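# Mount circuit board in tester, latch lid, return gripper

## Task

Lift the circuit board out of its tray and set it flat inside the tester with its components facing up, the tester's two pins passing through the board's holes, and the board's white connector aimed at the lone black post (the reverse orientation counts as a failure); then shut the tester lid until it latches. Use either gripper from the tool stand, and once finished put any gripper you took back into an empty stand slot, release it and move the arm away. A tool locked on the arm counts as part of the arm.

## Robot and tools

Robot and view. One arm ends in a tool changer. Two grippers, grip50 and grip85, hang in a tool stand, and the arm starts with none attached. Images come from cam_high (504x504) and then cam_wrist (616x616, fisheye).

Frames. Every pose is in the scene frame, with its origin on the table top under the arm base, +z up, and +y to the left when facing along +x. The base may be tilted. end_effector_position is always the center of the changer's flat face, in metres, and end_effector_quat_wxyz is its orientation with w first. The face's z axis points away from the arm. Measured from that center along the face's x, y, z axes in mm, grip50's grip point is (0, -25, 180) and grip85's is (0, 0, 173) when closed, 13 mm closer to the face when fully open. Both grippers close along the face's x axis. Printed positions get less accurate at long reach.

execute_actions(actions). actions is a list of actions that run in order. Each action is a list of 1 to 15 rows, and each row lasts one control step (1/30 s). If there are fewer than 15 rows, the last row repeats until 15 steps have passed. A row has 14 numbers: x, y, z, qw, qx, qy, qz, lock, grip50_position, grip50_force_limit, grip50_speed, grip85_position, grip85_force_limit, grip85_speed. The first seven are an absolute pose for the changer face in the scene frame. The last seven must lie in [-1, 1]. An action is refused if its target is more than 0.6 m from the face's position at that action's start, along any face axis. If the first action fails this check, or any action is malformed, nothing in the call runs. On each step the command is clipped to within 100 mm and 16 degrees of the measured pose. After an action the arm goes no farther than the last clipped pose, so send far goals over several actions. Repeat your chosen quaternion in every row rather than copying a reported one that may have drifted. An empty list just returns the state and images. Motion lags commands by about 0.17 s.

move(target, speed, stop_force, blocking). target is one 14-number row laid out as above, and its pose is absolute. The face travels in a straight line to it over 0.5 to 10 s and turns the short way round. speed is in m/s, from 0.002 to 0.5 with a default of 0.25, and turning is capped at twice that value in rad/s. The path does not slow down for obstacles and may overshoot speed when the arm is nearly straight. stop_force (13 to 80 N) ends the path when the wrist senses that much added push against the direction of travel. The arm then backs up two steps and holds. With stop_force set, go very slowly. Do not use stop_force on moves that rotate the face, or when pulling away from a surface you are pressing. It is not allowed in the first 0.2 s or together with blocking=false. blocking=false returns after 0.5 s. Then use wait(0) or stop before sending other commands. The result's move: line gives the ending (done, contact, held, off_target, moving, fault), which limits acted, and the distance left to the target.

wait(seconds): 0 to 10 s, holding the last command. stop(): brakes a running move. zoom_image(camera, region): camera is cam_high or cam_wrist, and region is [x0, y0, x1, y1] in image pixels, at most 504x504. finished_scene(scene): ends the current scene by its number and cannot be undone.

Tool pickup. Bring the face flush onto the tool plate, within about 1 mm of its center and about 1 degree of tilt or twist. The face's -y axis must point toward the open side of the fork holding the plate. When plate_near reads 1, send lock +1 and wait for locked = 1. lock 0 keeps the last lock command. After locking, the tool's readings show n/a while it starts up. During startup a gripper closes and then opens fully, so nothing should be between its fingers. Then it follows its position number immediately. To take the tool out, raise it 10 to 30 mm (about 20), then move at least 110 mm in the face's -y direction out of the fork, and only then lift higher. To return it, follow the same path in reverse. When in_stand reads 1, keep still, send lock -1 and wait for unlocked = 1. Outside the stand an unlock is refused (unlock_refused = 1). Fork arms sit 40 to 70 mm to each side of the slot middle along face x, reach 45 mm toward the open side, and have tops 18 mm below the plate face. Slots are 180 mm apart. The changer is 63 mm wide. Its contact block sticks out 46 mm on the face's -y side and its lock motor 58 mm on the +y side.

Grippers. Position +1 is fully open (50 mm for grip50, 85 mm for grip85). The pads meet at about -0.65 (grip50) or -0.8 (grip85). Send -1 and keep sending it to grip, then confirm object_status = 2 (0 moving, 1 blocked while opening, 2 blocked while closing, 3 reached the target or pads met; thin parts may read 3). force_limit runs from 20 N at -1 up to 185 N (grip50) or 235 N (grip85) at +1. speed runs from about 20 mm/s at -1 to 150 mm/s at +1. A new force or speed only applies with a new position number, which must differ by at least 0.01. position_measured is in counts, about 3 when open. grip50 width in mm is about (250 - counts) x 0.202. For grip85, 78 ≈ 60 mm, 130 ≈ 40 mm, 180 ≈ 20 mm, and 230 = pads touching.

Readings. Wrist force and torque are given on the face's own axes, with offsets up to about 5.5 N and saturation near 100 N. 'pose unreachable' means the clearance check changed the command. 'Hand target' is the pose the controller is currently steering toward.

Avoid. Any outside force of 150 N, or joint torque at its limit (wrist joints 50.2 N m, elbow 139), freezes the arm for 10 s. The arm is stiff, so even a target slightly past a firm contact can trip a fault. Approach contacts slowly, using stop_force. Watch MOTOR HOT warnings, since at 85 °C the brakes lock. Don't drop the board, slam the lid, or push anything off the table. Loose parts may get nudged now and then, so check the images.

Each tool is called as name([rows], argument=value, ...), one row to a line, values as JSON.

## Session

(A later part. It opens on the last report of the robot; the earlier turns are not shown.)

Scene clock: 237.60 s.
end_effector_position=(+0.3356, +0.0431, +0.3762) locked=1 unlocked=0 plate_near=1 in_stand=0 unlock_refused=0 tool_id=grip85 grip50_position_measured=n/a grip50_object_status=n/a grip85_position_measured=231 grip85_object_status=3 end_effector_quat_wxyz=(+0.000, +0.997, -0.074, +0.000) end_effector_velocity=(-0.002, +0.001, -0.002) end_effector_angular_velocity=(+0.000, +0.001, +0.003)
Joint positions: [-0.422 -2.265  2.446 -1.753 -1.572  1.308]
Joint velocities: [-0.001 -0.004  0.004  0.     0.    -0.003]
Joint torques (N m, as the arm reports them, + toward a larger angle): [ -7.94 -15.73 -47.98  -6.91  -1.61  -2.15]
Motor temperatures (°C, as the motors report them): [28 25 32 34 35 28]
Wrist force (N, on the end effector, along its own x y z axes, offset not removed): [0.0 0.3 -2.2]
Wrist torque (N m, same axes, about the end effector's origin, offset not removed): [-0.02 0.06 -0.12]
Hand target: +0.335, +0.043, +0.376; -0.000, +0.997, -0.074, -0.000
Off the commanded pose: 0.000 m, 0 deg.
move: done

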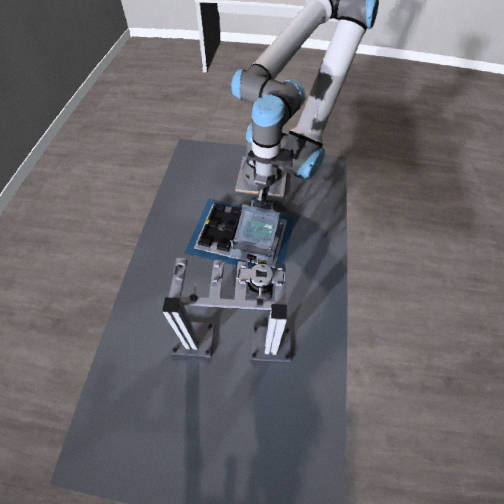

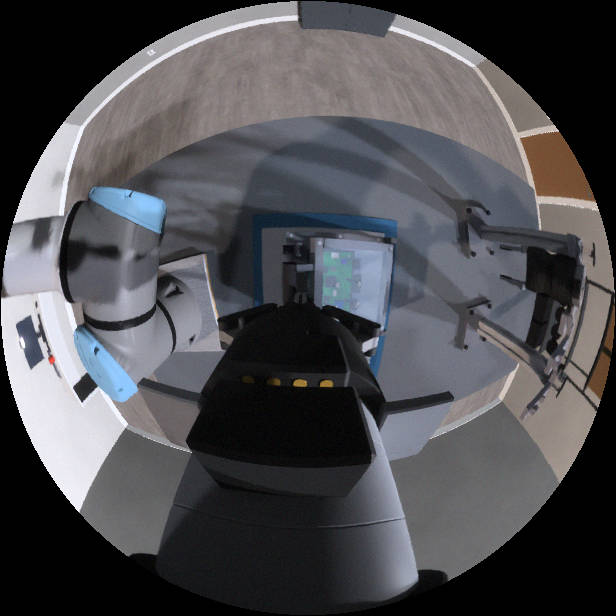

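move(target=[0.3095,0.047,0.335,0,0.9973,-0.0741,0,1,0,0,0,-1,-1,0.5], speed=0.03, stop_force=25)

move(target=[0.303,0.048,0.30,0,0.9973,-0.0741,0,1,0,0,0,-1,-1,0.5], speed=0.02, stop_force=25)

zoom_image(camera="cam_wrist", region=[220,200,380,330])

Scene clock: 245.73 s.
end_effector_position=(+0.3097, +0.0470, +0.3352) locked=1 unlocked=0 plate_near=1 in_stand=0 unlock_refused=0 tool_id=grip85 grip50_position_measured=n/a grip50_object_status=n/a grip85_position_measured=231 grip85_object_status=3 end_effector_quat_wxyz=(-0.000, +0.997, -0.074, -0.000) end_effector_velocity=(-0.001, +0.000, -0.002) end_effector_angular_velocity=(-0.001, -0.001, -0.001)
Joint positions: [-0.448 -2.321  2.535 -1.785 -1.572  1.282]
Joint velocities: [-0.001 -0.004  0.005 -0.002 -0.    -0.   ]
Joint torques (N m, as the arm reports them, + toward a larger angle): [-10.41 -12.25 -50.21 -10.53  -1.86  -3.61]
Motor temperatures (°C, as the motors report them): [28 25 32 34 35 28]
Wrist force (N, on the end effector, along its own x y z axes, offset not removed): [-1.3 -1.0 -1.9]
Wrist torque (N m, same axes, about the end effector's origin, offset not removed): [-0.02 -0.12 -0.17]
Hand target: +0.310, +0.047, +0.335; -0.000, +0.997, -0.074, -0.000
Off the commanded pose: 0.000 m, 0 deg.
move: done

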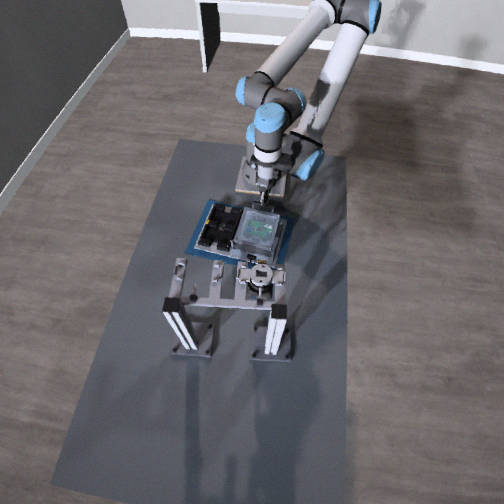

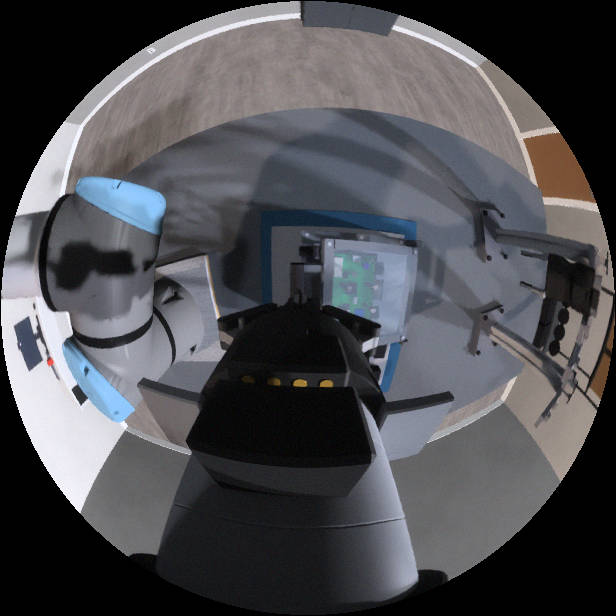

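Scene clock: 247.83 s.
end_effector_position=(+0.3030, +0.0480, +0.3003) locked=1 unlocked=0 plate_near=1 in_stand=0 unlock_refused=0 tool_id=grip85 grip50_position_measured=n/a grip50_object_status=n/a grip85_position_measured=231 grip85_object_status=3 end_effector_quat_wxyz=(-0.000, +0.997, -0.074, -0.000) end_effector_velocity=(-0.001, +0.000, -0.002) end_effector_angular_velocity=(-0.001, -0.001, +0.001)
Joint positions: [-0.455 -2.318  2.597 -1.85  -1.572  1.274]
Joint velocities: [ 0.    -0.     0.005 -0.005 -0.    -0.001]
Joint torques (N m, as the arm reports them, + toward a larger angle): [-10.24  22.79 -48.09  -9.89  -1.88  -2.81]
Motor temperatures (°C, as the motors report them): [28 25 32 34 35 28]
Wrist force (N, on the end effector, along its own x y z axes, offset not removed): [0.3 -4.2 -4.5]
Wrist torque (N m, same axes, about the end effector's origin, offset not removed): [-0.25 -0.22 -0.19]
Hand target: +0.303, +0.048, +0.300; -0.000, +0.997, -0.074, -0.000
Off the commanded pose: 0.000 m, 0 deg.
move: done

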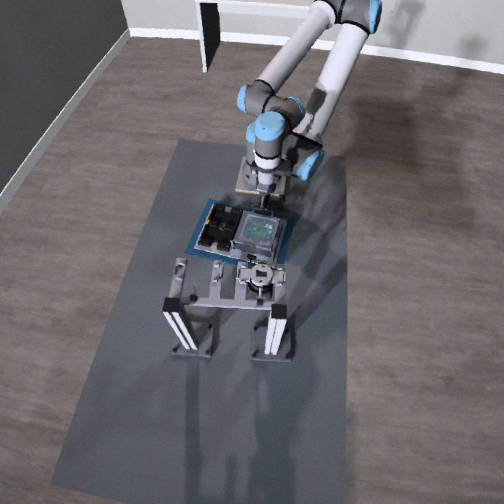

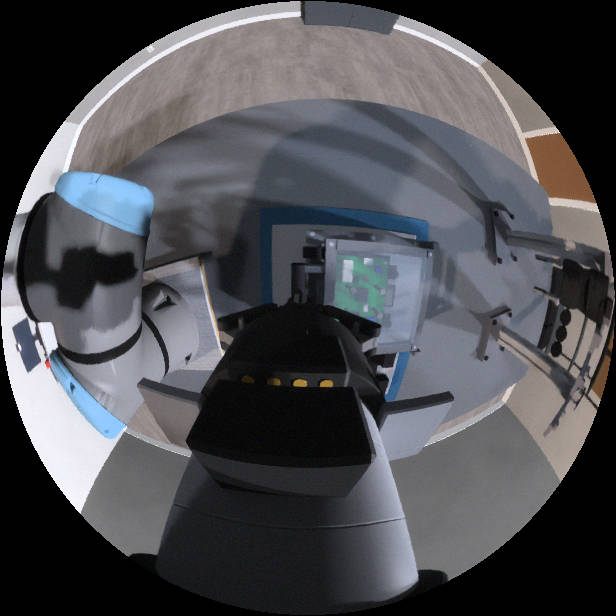

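Region (220, 200, 380, 330) of cam_wrist's 616x616 image, scaled by 3.150, with more detail than that image has; it fills the top 410 rows of this view, and the rest is white.

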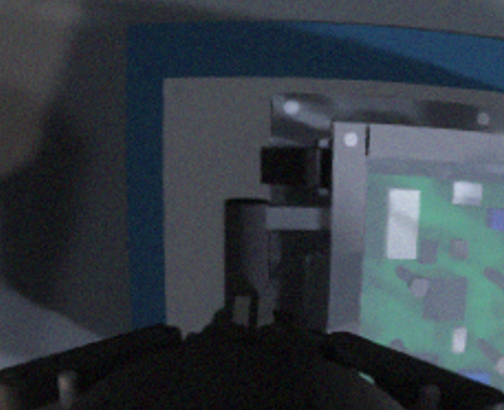

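move(target=[0.303,0.048,0.28,0,0.9973,-0.0741,0,1,0,0,0,-1,-1,0.5], speed=0.005, stop_force=30)

zoom_image(camera="cam_wrist", region=[270,210,370,310])

Scene clock: 252.30 s.
end_effector_position=(+0.3030, +0.0480, +0.2908) locked=1 unlocked=0 plate_near=1 in_stand=0 unlock_refused=0 tool_id=grip85 grip50_position_measured=n/a grip50_object_status=n/a grip85_position_measured=231 grip85_object_status=3 end_effector_quat_wxyz=(-0.000, +0.997, -0.074, -0.000) end_effector_velocity=(+0.000, +0.000, +0.002) end_effector_angular_velocity=(+0.000, +0.000, +0.001)
Joint positions: [-0.455 -2.31   2.612 -1.873 -1.572  1.274]
Joint velocities: [ 0.    -0.001 -0.004  0.005  0.    -0.001]
Joint torques (N m, as the arm reports them, + toward a larger angle): [-11.02  -1.73 -49.66  -0.12  -1.56  -2.67]
Motor temperatures (°C, as the motors report them): [28 25 32 34 35 28]
Wrist force (N, on the end effector, along its own x y z axes, offset not removed): [1.1 0.1 -23.7]
Wrist torque (N m, same axes, about the end effector's origin, offset not removed): [-0.33 -0.29 -0.11]
Hand target: +0.303, +0.048, +0.291; -0.000, +0.997, -0.074, +0.000
Off the commanded pose: 0.011 m, 0 deg.
move: contact

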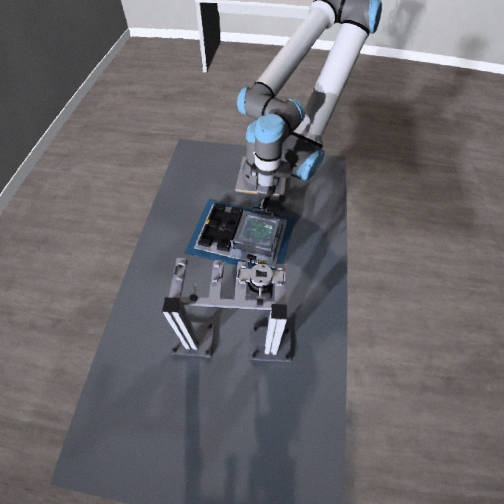

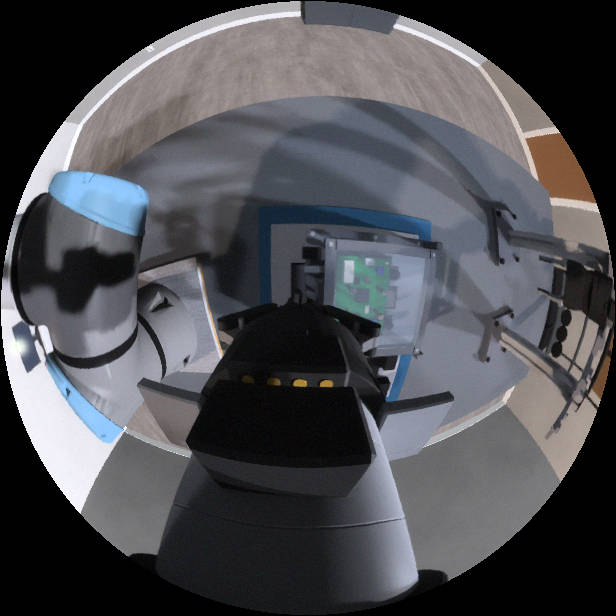

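Region (270, 210, 370, 310) of cam_wrist's 616x616 image, scaled by 5.040, with more detail than that image has.

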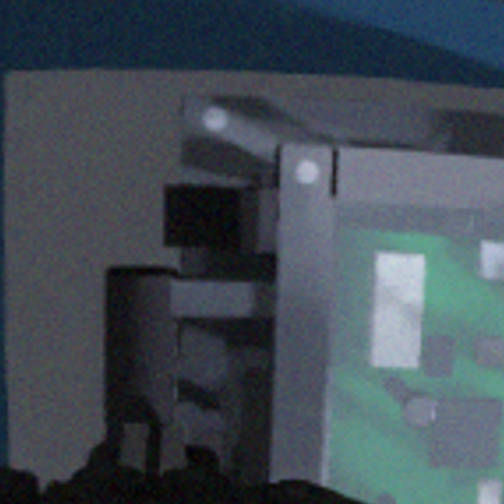

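Not yet latched (hook not over frame, z 1.5 mm higher). Press further slowly.

move(target=[0.303,0.048,0.286,0,0.9973,-0.0741,0,1,0,0,0,-1,-1,0.5], speed=0.002, stop_force=25)

zoom_image(camera="cam_wrist", region=[270,210,370,310])

Scene clock: 256.97 s.
end_effector_position=(+0.3030, +0.0480, +0.2891) locked=1 unlocked=0 plate_near=1 in_stand=0 unlock_refused=0 tool_id=grip85 grip50_position_measured=n/a grip50_object_status=n/a grip85_position_measured=231 grip85_object_status=3 end_effector_quat_wxyz=(+0.000, +0.997, -0.074, +0.000) end_effector_velocity=(-0.001, +0.000, -0.000) end_effector_angular_velocity=(+0.001, +0.002, +0.001)
Joint positions: [-0.455 -2.308  2.615 -1.878 -1.572  1.274]
Joint velocities: [ 0.    -0.001  0.     0.003 -0.    -0.001]
Joint torques (N m, as the arm reports them, + toward a larger angle): [ -5.7   15.07 -35.74  -1.25  -1.62  -2.1 ]
Motor temperatures (°C, as the motors report them): [28 25 32 34 35 28]
Wrist force (N, on the end effector, along its own x y z axes, offset not removed): [-9.0 -1.7 -53.5]
Wrist torque (N m, same axes, about the end effector's origin, offset not removed): [0.38 -2.18 -0.06]
Hand target: +0.303, +0.048, +0.289; +0.000, +0.997, -0.074, +0.000
Off the commanded pose: 0.003 m, 0 deg.
move: contact

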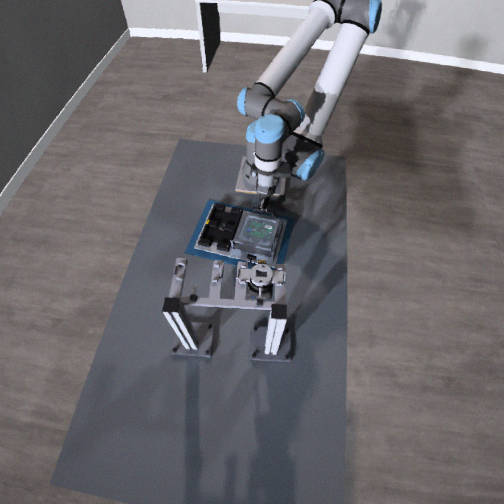

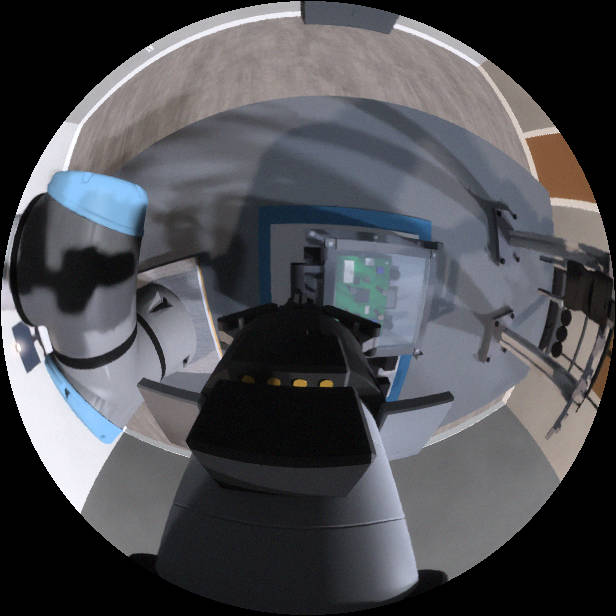

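Region (270, 210, 370, 310) of cam_wrist's 616x616 image, scaled by 5.040, with more detail than that image has.

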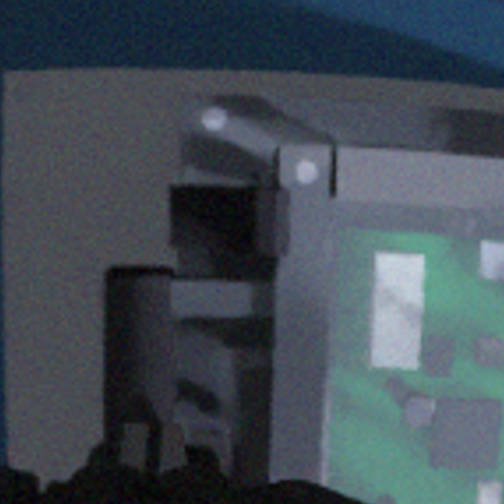

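Latched. Return the tool.

move(target=[0.305,0.048,0.32,0,0.9973,-0.0741,0,1,0,0,0,-1,-1,0.5], speed=0.04)

move(target=[0.6307,-0.1059,0.381,0,0.6745,0.7383,0,1,0,0,0,1,-1,0.5], speed=0.35)

move(target=[0.7502,-0.095,0.381,0,0.6745,0.7383,0,1,0,0,0,1,-1,0.5], speed=0.09, stop_force=30)

Scene clock: 262.47 s.
end_effector_position=(+0.3050, +0.0480, +0.3197) locked=1 unlocked=0 plate_near=1 in_stand=0 unlock_refused=0 tool_id=grip85 grip50_position_measured=n/a grip50_object_status=n/a grip85_position_measured=231 grip85_object_status=3 end_effector_quat_wxyz=(+0.000, +0.997, -0.074, +0.000) end_effector_velocity=(+0.000, -0.000, +0.002) end_effector_angular_velocity=(+0.000, +0.001, -0.001)
Joint positions: [-0.452 -2.326  2.564 -1.809 -1.572  1.278]
Joint velocities: [-0.001 -0.001 -0.004  0.006 -0.     0.   ]
Joint torques (N m, as the arm reports them, + toward a larger angle): [ 10.98 -11.46 -64.06  -3.75  -1.87   3.78]
Motor temperatures (°C, as the motors report them): [28 25 32 34 35 28]
Wrist force (N, on the end effector, along its own x y z axes, offset not removed): [0.4 -2.1 -0.5]
Wrist torque (N m, same axes, about the end effector's origin, offset not removed): [-0.15 -0.40 -0.08]
Hand target: +0.305, +0.048, +0.320; +0.000, +0.997, -0.074, +0.000
Off the commanded pose: 0.000 m, 0 deg.
move: done

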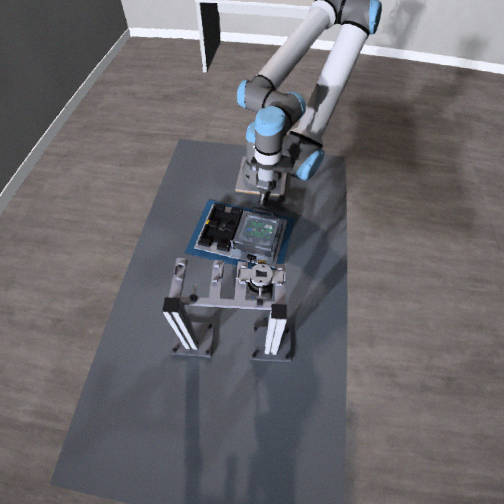

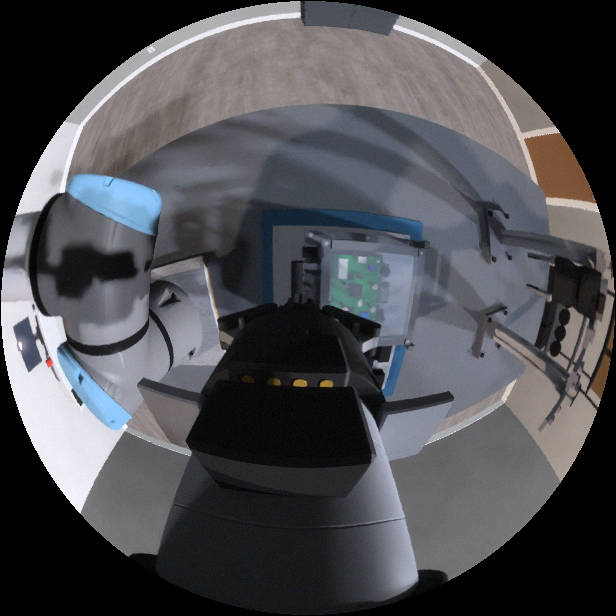

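Scene clock: 265.67 s.
end_effector_position=(+0.6302, -0.1059, +0.3813) locked=1 unlocked=0 plate_near=1 in_stand=0 unlock_refused=0 tool_id=grip85 grip50_position_measured=n/a grip50_object_status=n/a grip85_position_measured=3 grip85_object_status=3 end_effector_quat_wxyz=(+0.000, +0.675, +0.738, -0.000) end_effector_velocity=(+0.002, -0.001, +0.001) end_effector_angular_velocity=(+0.000, -0.001, +0.012)
Joint positions: [-0.452 -1.61   2.042 -2.003 -1.572 -0.53 ]
Joint velocities: [ 0.     0.003 -0.005  0.002  0.    -0.012]
Joint torques (N m, as the arm reports them, + toward a larger angle): [  3.3  -41.33 -61.    -4.36   1.44  -2.57]
Motor temperatures (°C, as the motors report them): [28 25 32 34 35 28]
Wrist force (N, on the end effector, along its own x y z axes, offset not removed): [-0.8 2.6 -0.6]
Wrist torque (N m, same axes, about the end effector's origin, offset not removed): [0.18 -0.19 -0.02]
Hand target: +0.630, -0.106, +0.381; +0.000, +0.674, +0.738, -0.000
Off the commanded pose: 0.001 m, 0 deg.
move: done

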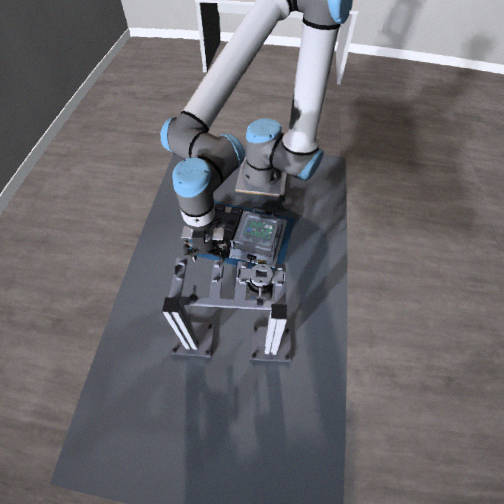

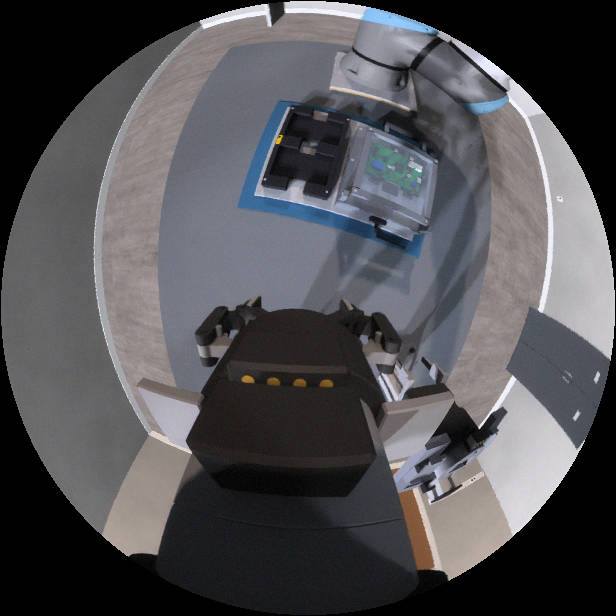

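Scene clock: 267.53 s.
end_effector_position=(+0.7499, -0.0952, +0.3811) locked=1 unlocked=0 plate_near=1 in_stand=0 unlock_refused=0 tool_id=grip85 grip50_position_measured=n/a grip50_object_status=n/a grip85_position_measured=3 grip85_object_status=3 end_effector_quat_wxyz=(+0.000, +0.674, +0.738, -0.000) end_effector_velocity=(+0.002, -0.000, +0.000) end_effector_angular_velocity=(-0.000, +0.000, +0.000)
Joint positions: [-0.368 -1.417  1.836 -1.99  -1.572 -0.448]
Joint velocities: [ 0.001  0.004 -0.004  0.001 -0.     0.001]
Joint torques (N m, as the arm reports them, + toward a larger angle): [ 12.97 -61.34 -64.    -3.05  -2.27   3.51]
Motor temperatures (°C, as the motors report them): [28 25 32 34 35 28]
Wrist force (N, on the end effector, along its own x y z axes, offset not removed): [0.5 -2.4 -0.1]
Wrist torque (N m, same axes, about the end effector's origin, offset not removed): [-0.16 -0.30 -0.04]
Hand target: +0.750, -0.095, +0.381; +0.000, +0.674, +0.738, -0.000
Off the commanded pose: 0.000 m, 0 deg.
move: done

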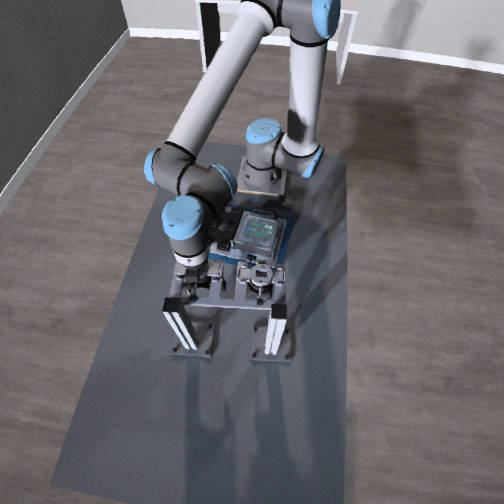

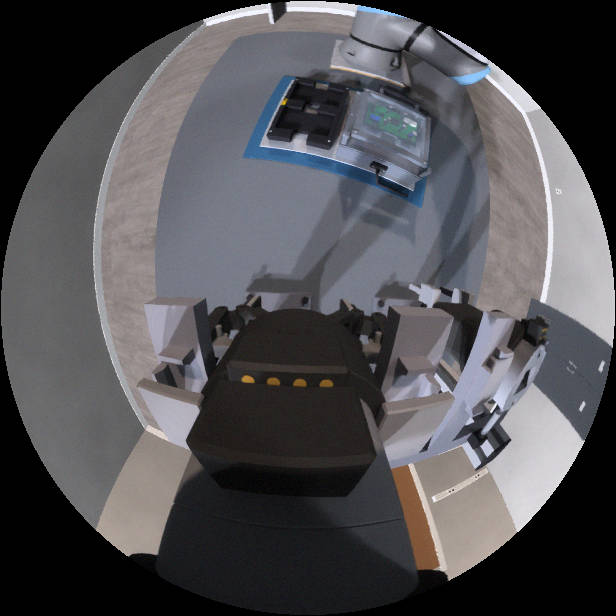

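move(target=[0.7502,-0.095,0.361,0,0.6745,0.7383,0,1,0,0,0,1,-1,0.5], speed=0.012, stop_force=15)

Scene clock: 271.43 s.
end_effector_position=(+0.7502, -0.0950, +0.3614) locked=1 unlocked=0 plate_near=1 in_stand=1 unlock_refused=0 tool_id=grip85 grip50_position_measured=n/a grip50_object_status=n/a grip85_position_measured=3 grip85_object_status=3 end_effector_quat_wxyz=(-0.000, +0.674, +0.738, -0.000) end_effector_velocity=(-0.000, -0.001, -0.003) end_effector_angular_velocity=(-0.000, -0.001, -0.001)
Joint positions: [-0.368 -1.403  1.857 -2.025 -1.572 -0.448]
Joint velocities: [-0.001  0.002  0.003 -0.006  0.    -0.001]
Joint torques (N m, as the arm reports them, + toward a larger angle): [  9.89 -62.16 -44.92 -10.75   1.1    3.74]
Motor temperatures (°C, as the motors report them): [28 25 32 34 35 28]
Wrist force (N, on the end effector, along its own x y z axes, offset not removed): [0.9 -1.8 -2.5]
Wrist torque (N m, same axes, about the end effector's origin, offset not removed): [0.03 -0.30 -0.11]
Hand target: +0.750, -0.095, +0.361; -0.000, +0.674, +0.738, -0.000
Off the commanded pose: 0.000 m, 0 deg.
move: done

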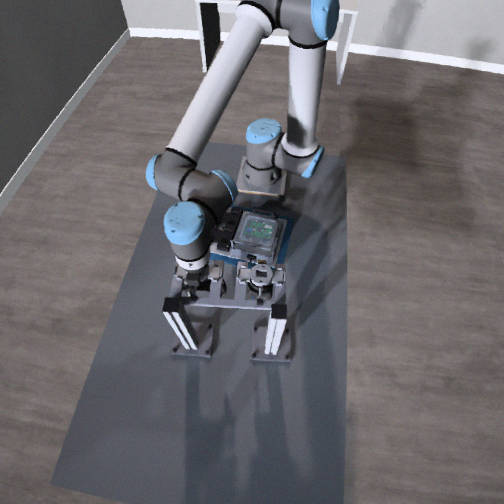

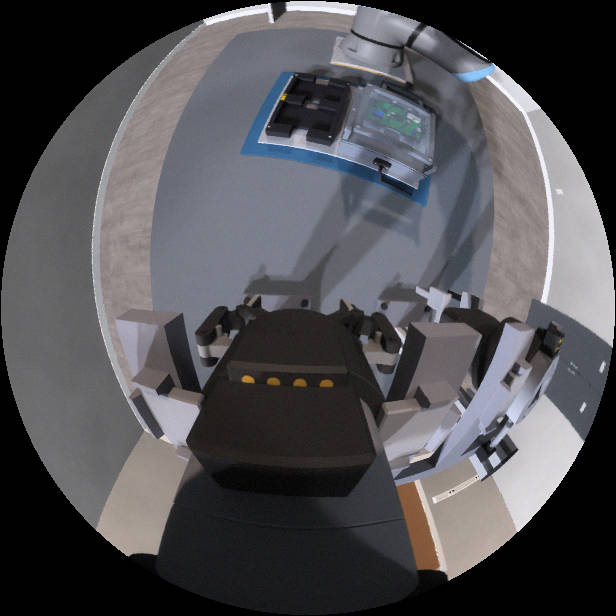

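execute_actions([
  [[0.7502,-0.095,0.3609,0,0.6745,0.7383,0,-1,0,0,0,1,-1,0.5]],
  [[0.7502,-0.095,0.3609,0,0.6745,0.7383,0,-1,0,0,0,1,-1,0.5]],
  [[0.7502,-0.095,0.3609,0,0.6745,0.7383,0,-1,0,0,0,1,-1,0.5]],
])

Scene clock: 276.43 s.
end_effector_position=(+0.7502, -0.0950, +0.3609) locked=0 unlocked=1 plate_near=1 in_stand=1 unlock_refused=0 tool_id=none grip50_position_measured=n/a grip50_object_status=n/a grip85_position_measured=n/a grip85_object_status=n/a end_effector_quat_wxyz=(-0.000, +0.674, +0.738, +0.000) end_effector_velocity=(+0.000, +0.000, -0.000) end_effector_angular_velocity=(+0.000, +0.000, -0.000)
Joint positions: [-0.368 -1.402  1.858 -2.026 -1.572 -0.448]
Joint velocities: [ 0.  0. -0.  0.  0.  0.]
Joint torques (N m, as the arm reports them, + toward a larger angle): [  6.7  -53.53 -41.56  -9.02   0.86   3.44]
Motor temperatures (°C, as the motors report them): [28 25 32 34 35 28]
Wrist force (N, on the end effector, along its own x y z axes, offset not removed): [0.9 -1.5 -1.7]
Wrist torque (N m, same axes, about the end effector's origin, offset not removed): [-0.07 -0.41 -0.21]
Hand target: +0.750, -0.095, +0.361; -0.000, +0.674, +0.738, +0.000
Off the commanded pose: 0.000 m, 0 deg.
Step readings (end_effector_position; steps 1 to 15: 1st action; 16 to 30: 2nd action; 31 to 45: 3rd action):
0: (+0.7502, -0.0950, +0.3610)
1: (+0.7502, -0.0950, +0.3609)
2: (+0.7502, -0.0950, +0.3609)
4: (+0.7502, -0.0950, +0.3609)
8: (+0.7502, -0.0950, +0.3609)
15: (+0.7502, -0.0950, +0.3609)
16: (+0.7502, -0.0950, +0.3609)
17: (+0.7502, -0.0950, +0.3609)
19: (+0.7502, -0.0950, +0.3609)
23: (+0.7502, -0.0950, +0.3609)
30: (+0.7502, -0.0950, +0.3609)
31: (+0.7502, -0.0950, +0.3609)
32: (+0.7502, -0.0950, +0.3609)
34: (+0.7502, -0.0950, +0.3609)
38: (+0.7502, -0.0950, +0.3609)
45: end_effector_position above

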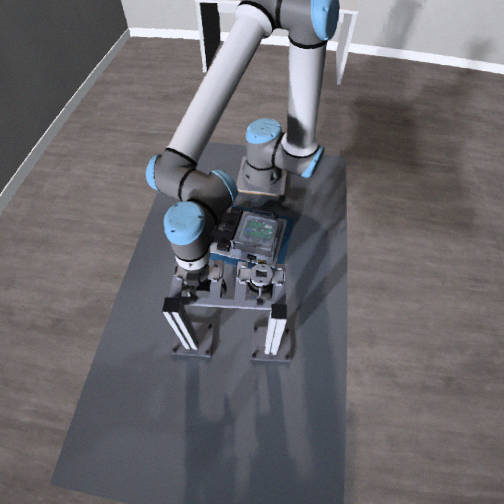

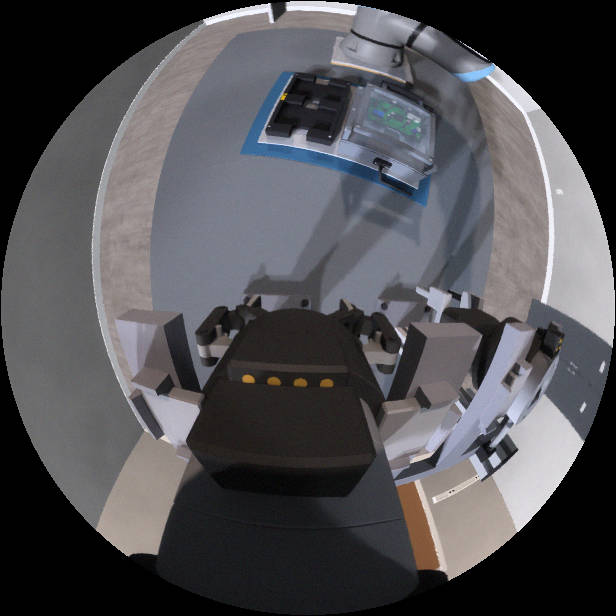

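move(target=[0.7502,-0.095,0.385,0,0.6745,0.7383,0,0,0,0,0,1,-1,0.5], speed=0.04)

move(target=[0.70,-0.10,0.55,0,0.6745,0.7383,0,0,0,0,0,1,-1,0.5], speed=0.25)

Scene clock: 281.30 s.
end_effector_position=(+0.7502, -0.0950, +0.3847) locked=0 unlocked=1 plate_near=0 in_stand=0 unlock_refused=0 tool_id=none grip50_position_measured=n/a grip50_object_status=n/a grip85_position_measured=n/a grip85_object_status=n/a end_effector_quat_wxyz=(+0.000, +0.674, +0.738, +0.000) end_effector_velocity=(-0.000, -0.001, +0.003) end_effector_angular_velocity=(-0.000, -0.000, +0.000)
Joint positions: [-0.368 -1.419  1.832 -1.984 -1.572 -0.448]
Joint velocities: [-0.001 -0.002 -0.002  0.005  0.    -0.001]
Joint torques (N m, as the arm reports them, + toward a larger angle): [ 12.41 -86.65 -54.84  -1.86  -0.48   3.36]
Motor temperatures (°C, as the motors report them): [28 25 32 34 35 28]
Wrist force (N, on the end effector, along its own x y z axes, offset not removed): [-0.4 -1.0 -1.0]
Wrist torque (N m, same axes, about the end effector's origin, offset not removed): [-0.11 -0.19 0.02]
Hand target: +0.750, -0.095, +0.385; +0.000, +0.674, +0.738, +0.000
Off the commanded pose: 0.000 m, 0 deg.
move: done

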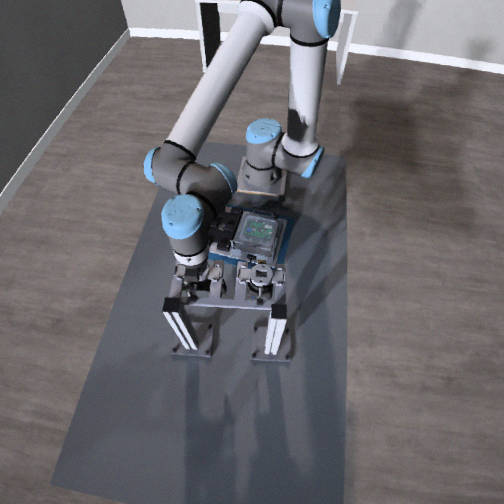

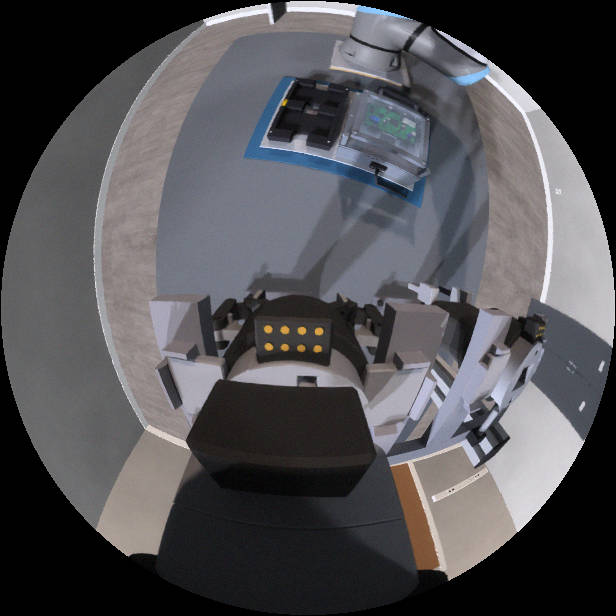

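Scene clock: 282.63 s.
end_effector_position=(+0.7002, -0.1000, +0.5496) locked=0 unlocked=1 plate_near=0 in_stand=0 unlock_refused=0 tool_id=none grip50_position_measured=n/a grip50_object_status=n/a grip85_position_measured=n/a grip85_object_status=n/a end_effector_quat_wxyz=(+0.000, +0.674, +0.738, +0.000) end_effector_velocity=(-0.001, +0.000, +0.003) end_effector_angular_velocity=(+0.000, -0.000, +0.000)
Joint positions: [-0.4   -1.573  1.698 -1.696 -1.572 -0.48 ]
Joint velocities: [ 0.    -0.002 -0.004  0.005  0.    -0.   ]
Joint torques (N m, as the arm reports them, + toward a larger angle): [-11.12 -71.09 -60.12  -2.07  -0.04  -2.85]
Motor temperatures (°C, as the motors report them): [28 25 32 34 35 28]
Wrist force (N, on the end effector, along its own x y z axes, offset not removed): [0.6 -2.1 -1.7]
Wrist torque (N m, same axes, about the end effector's origin, offset not removed): [-0.02 -0.28 -0.20]
Hand target: +0.700, -0.100, +0.550; -0.000, +0.674, +0.738, +0.000
Off the commanded pose: 0.000 m, 0 deg.
move: done

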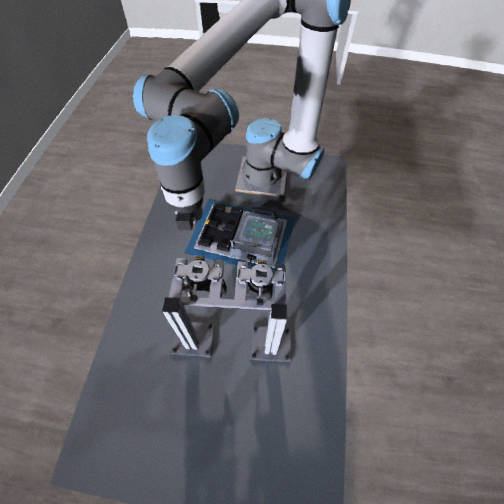

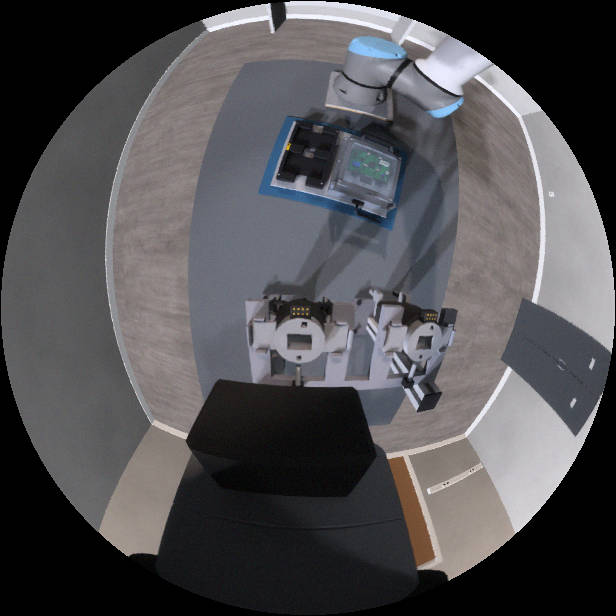

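finished_scene(scene=2)

The scene is finished: the task was done.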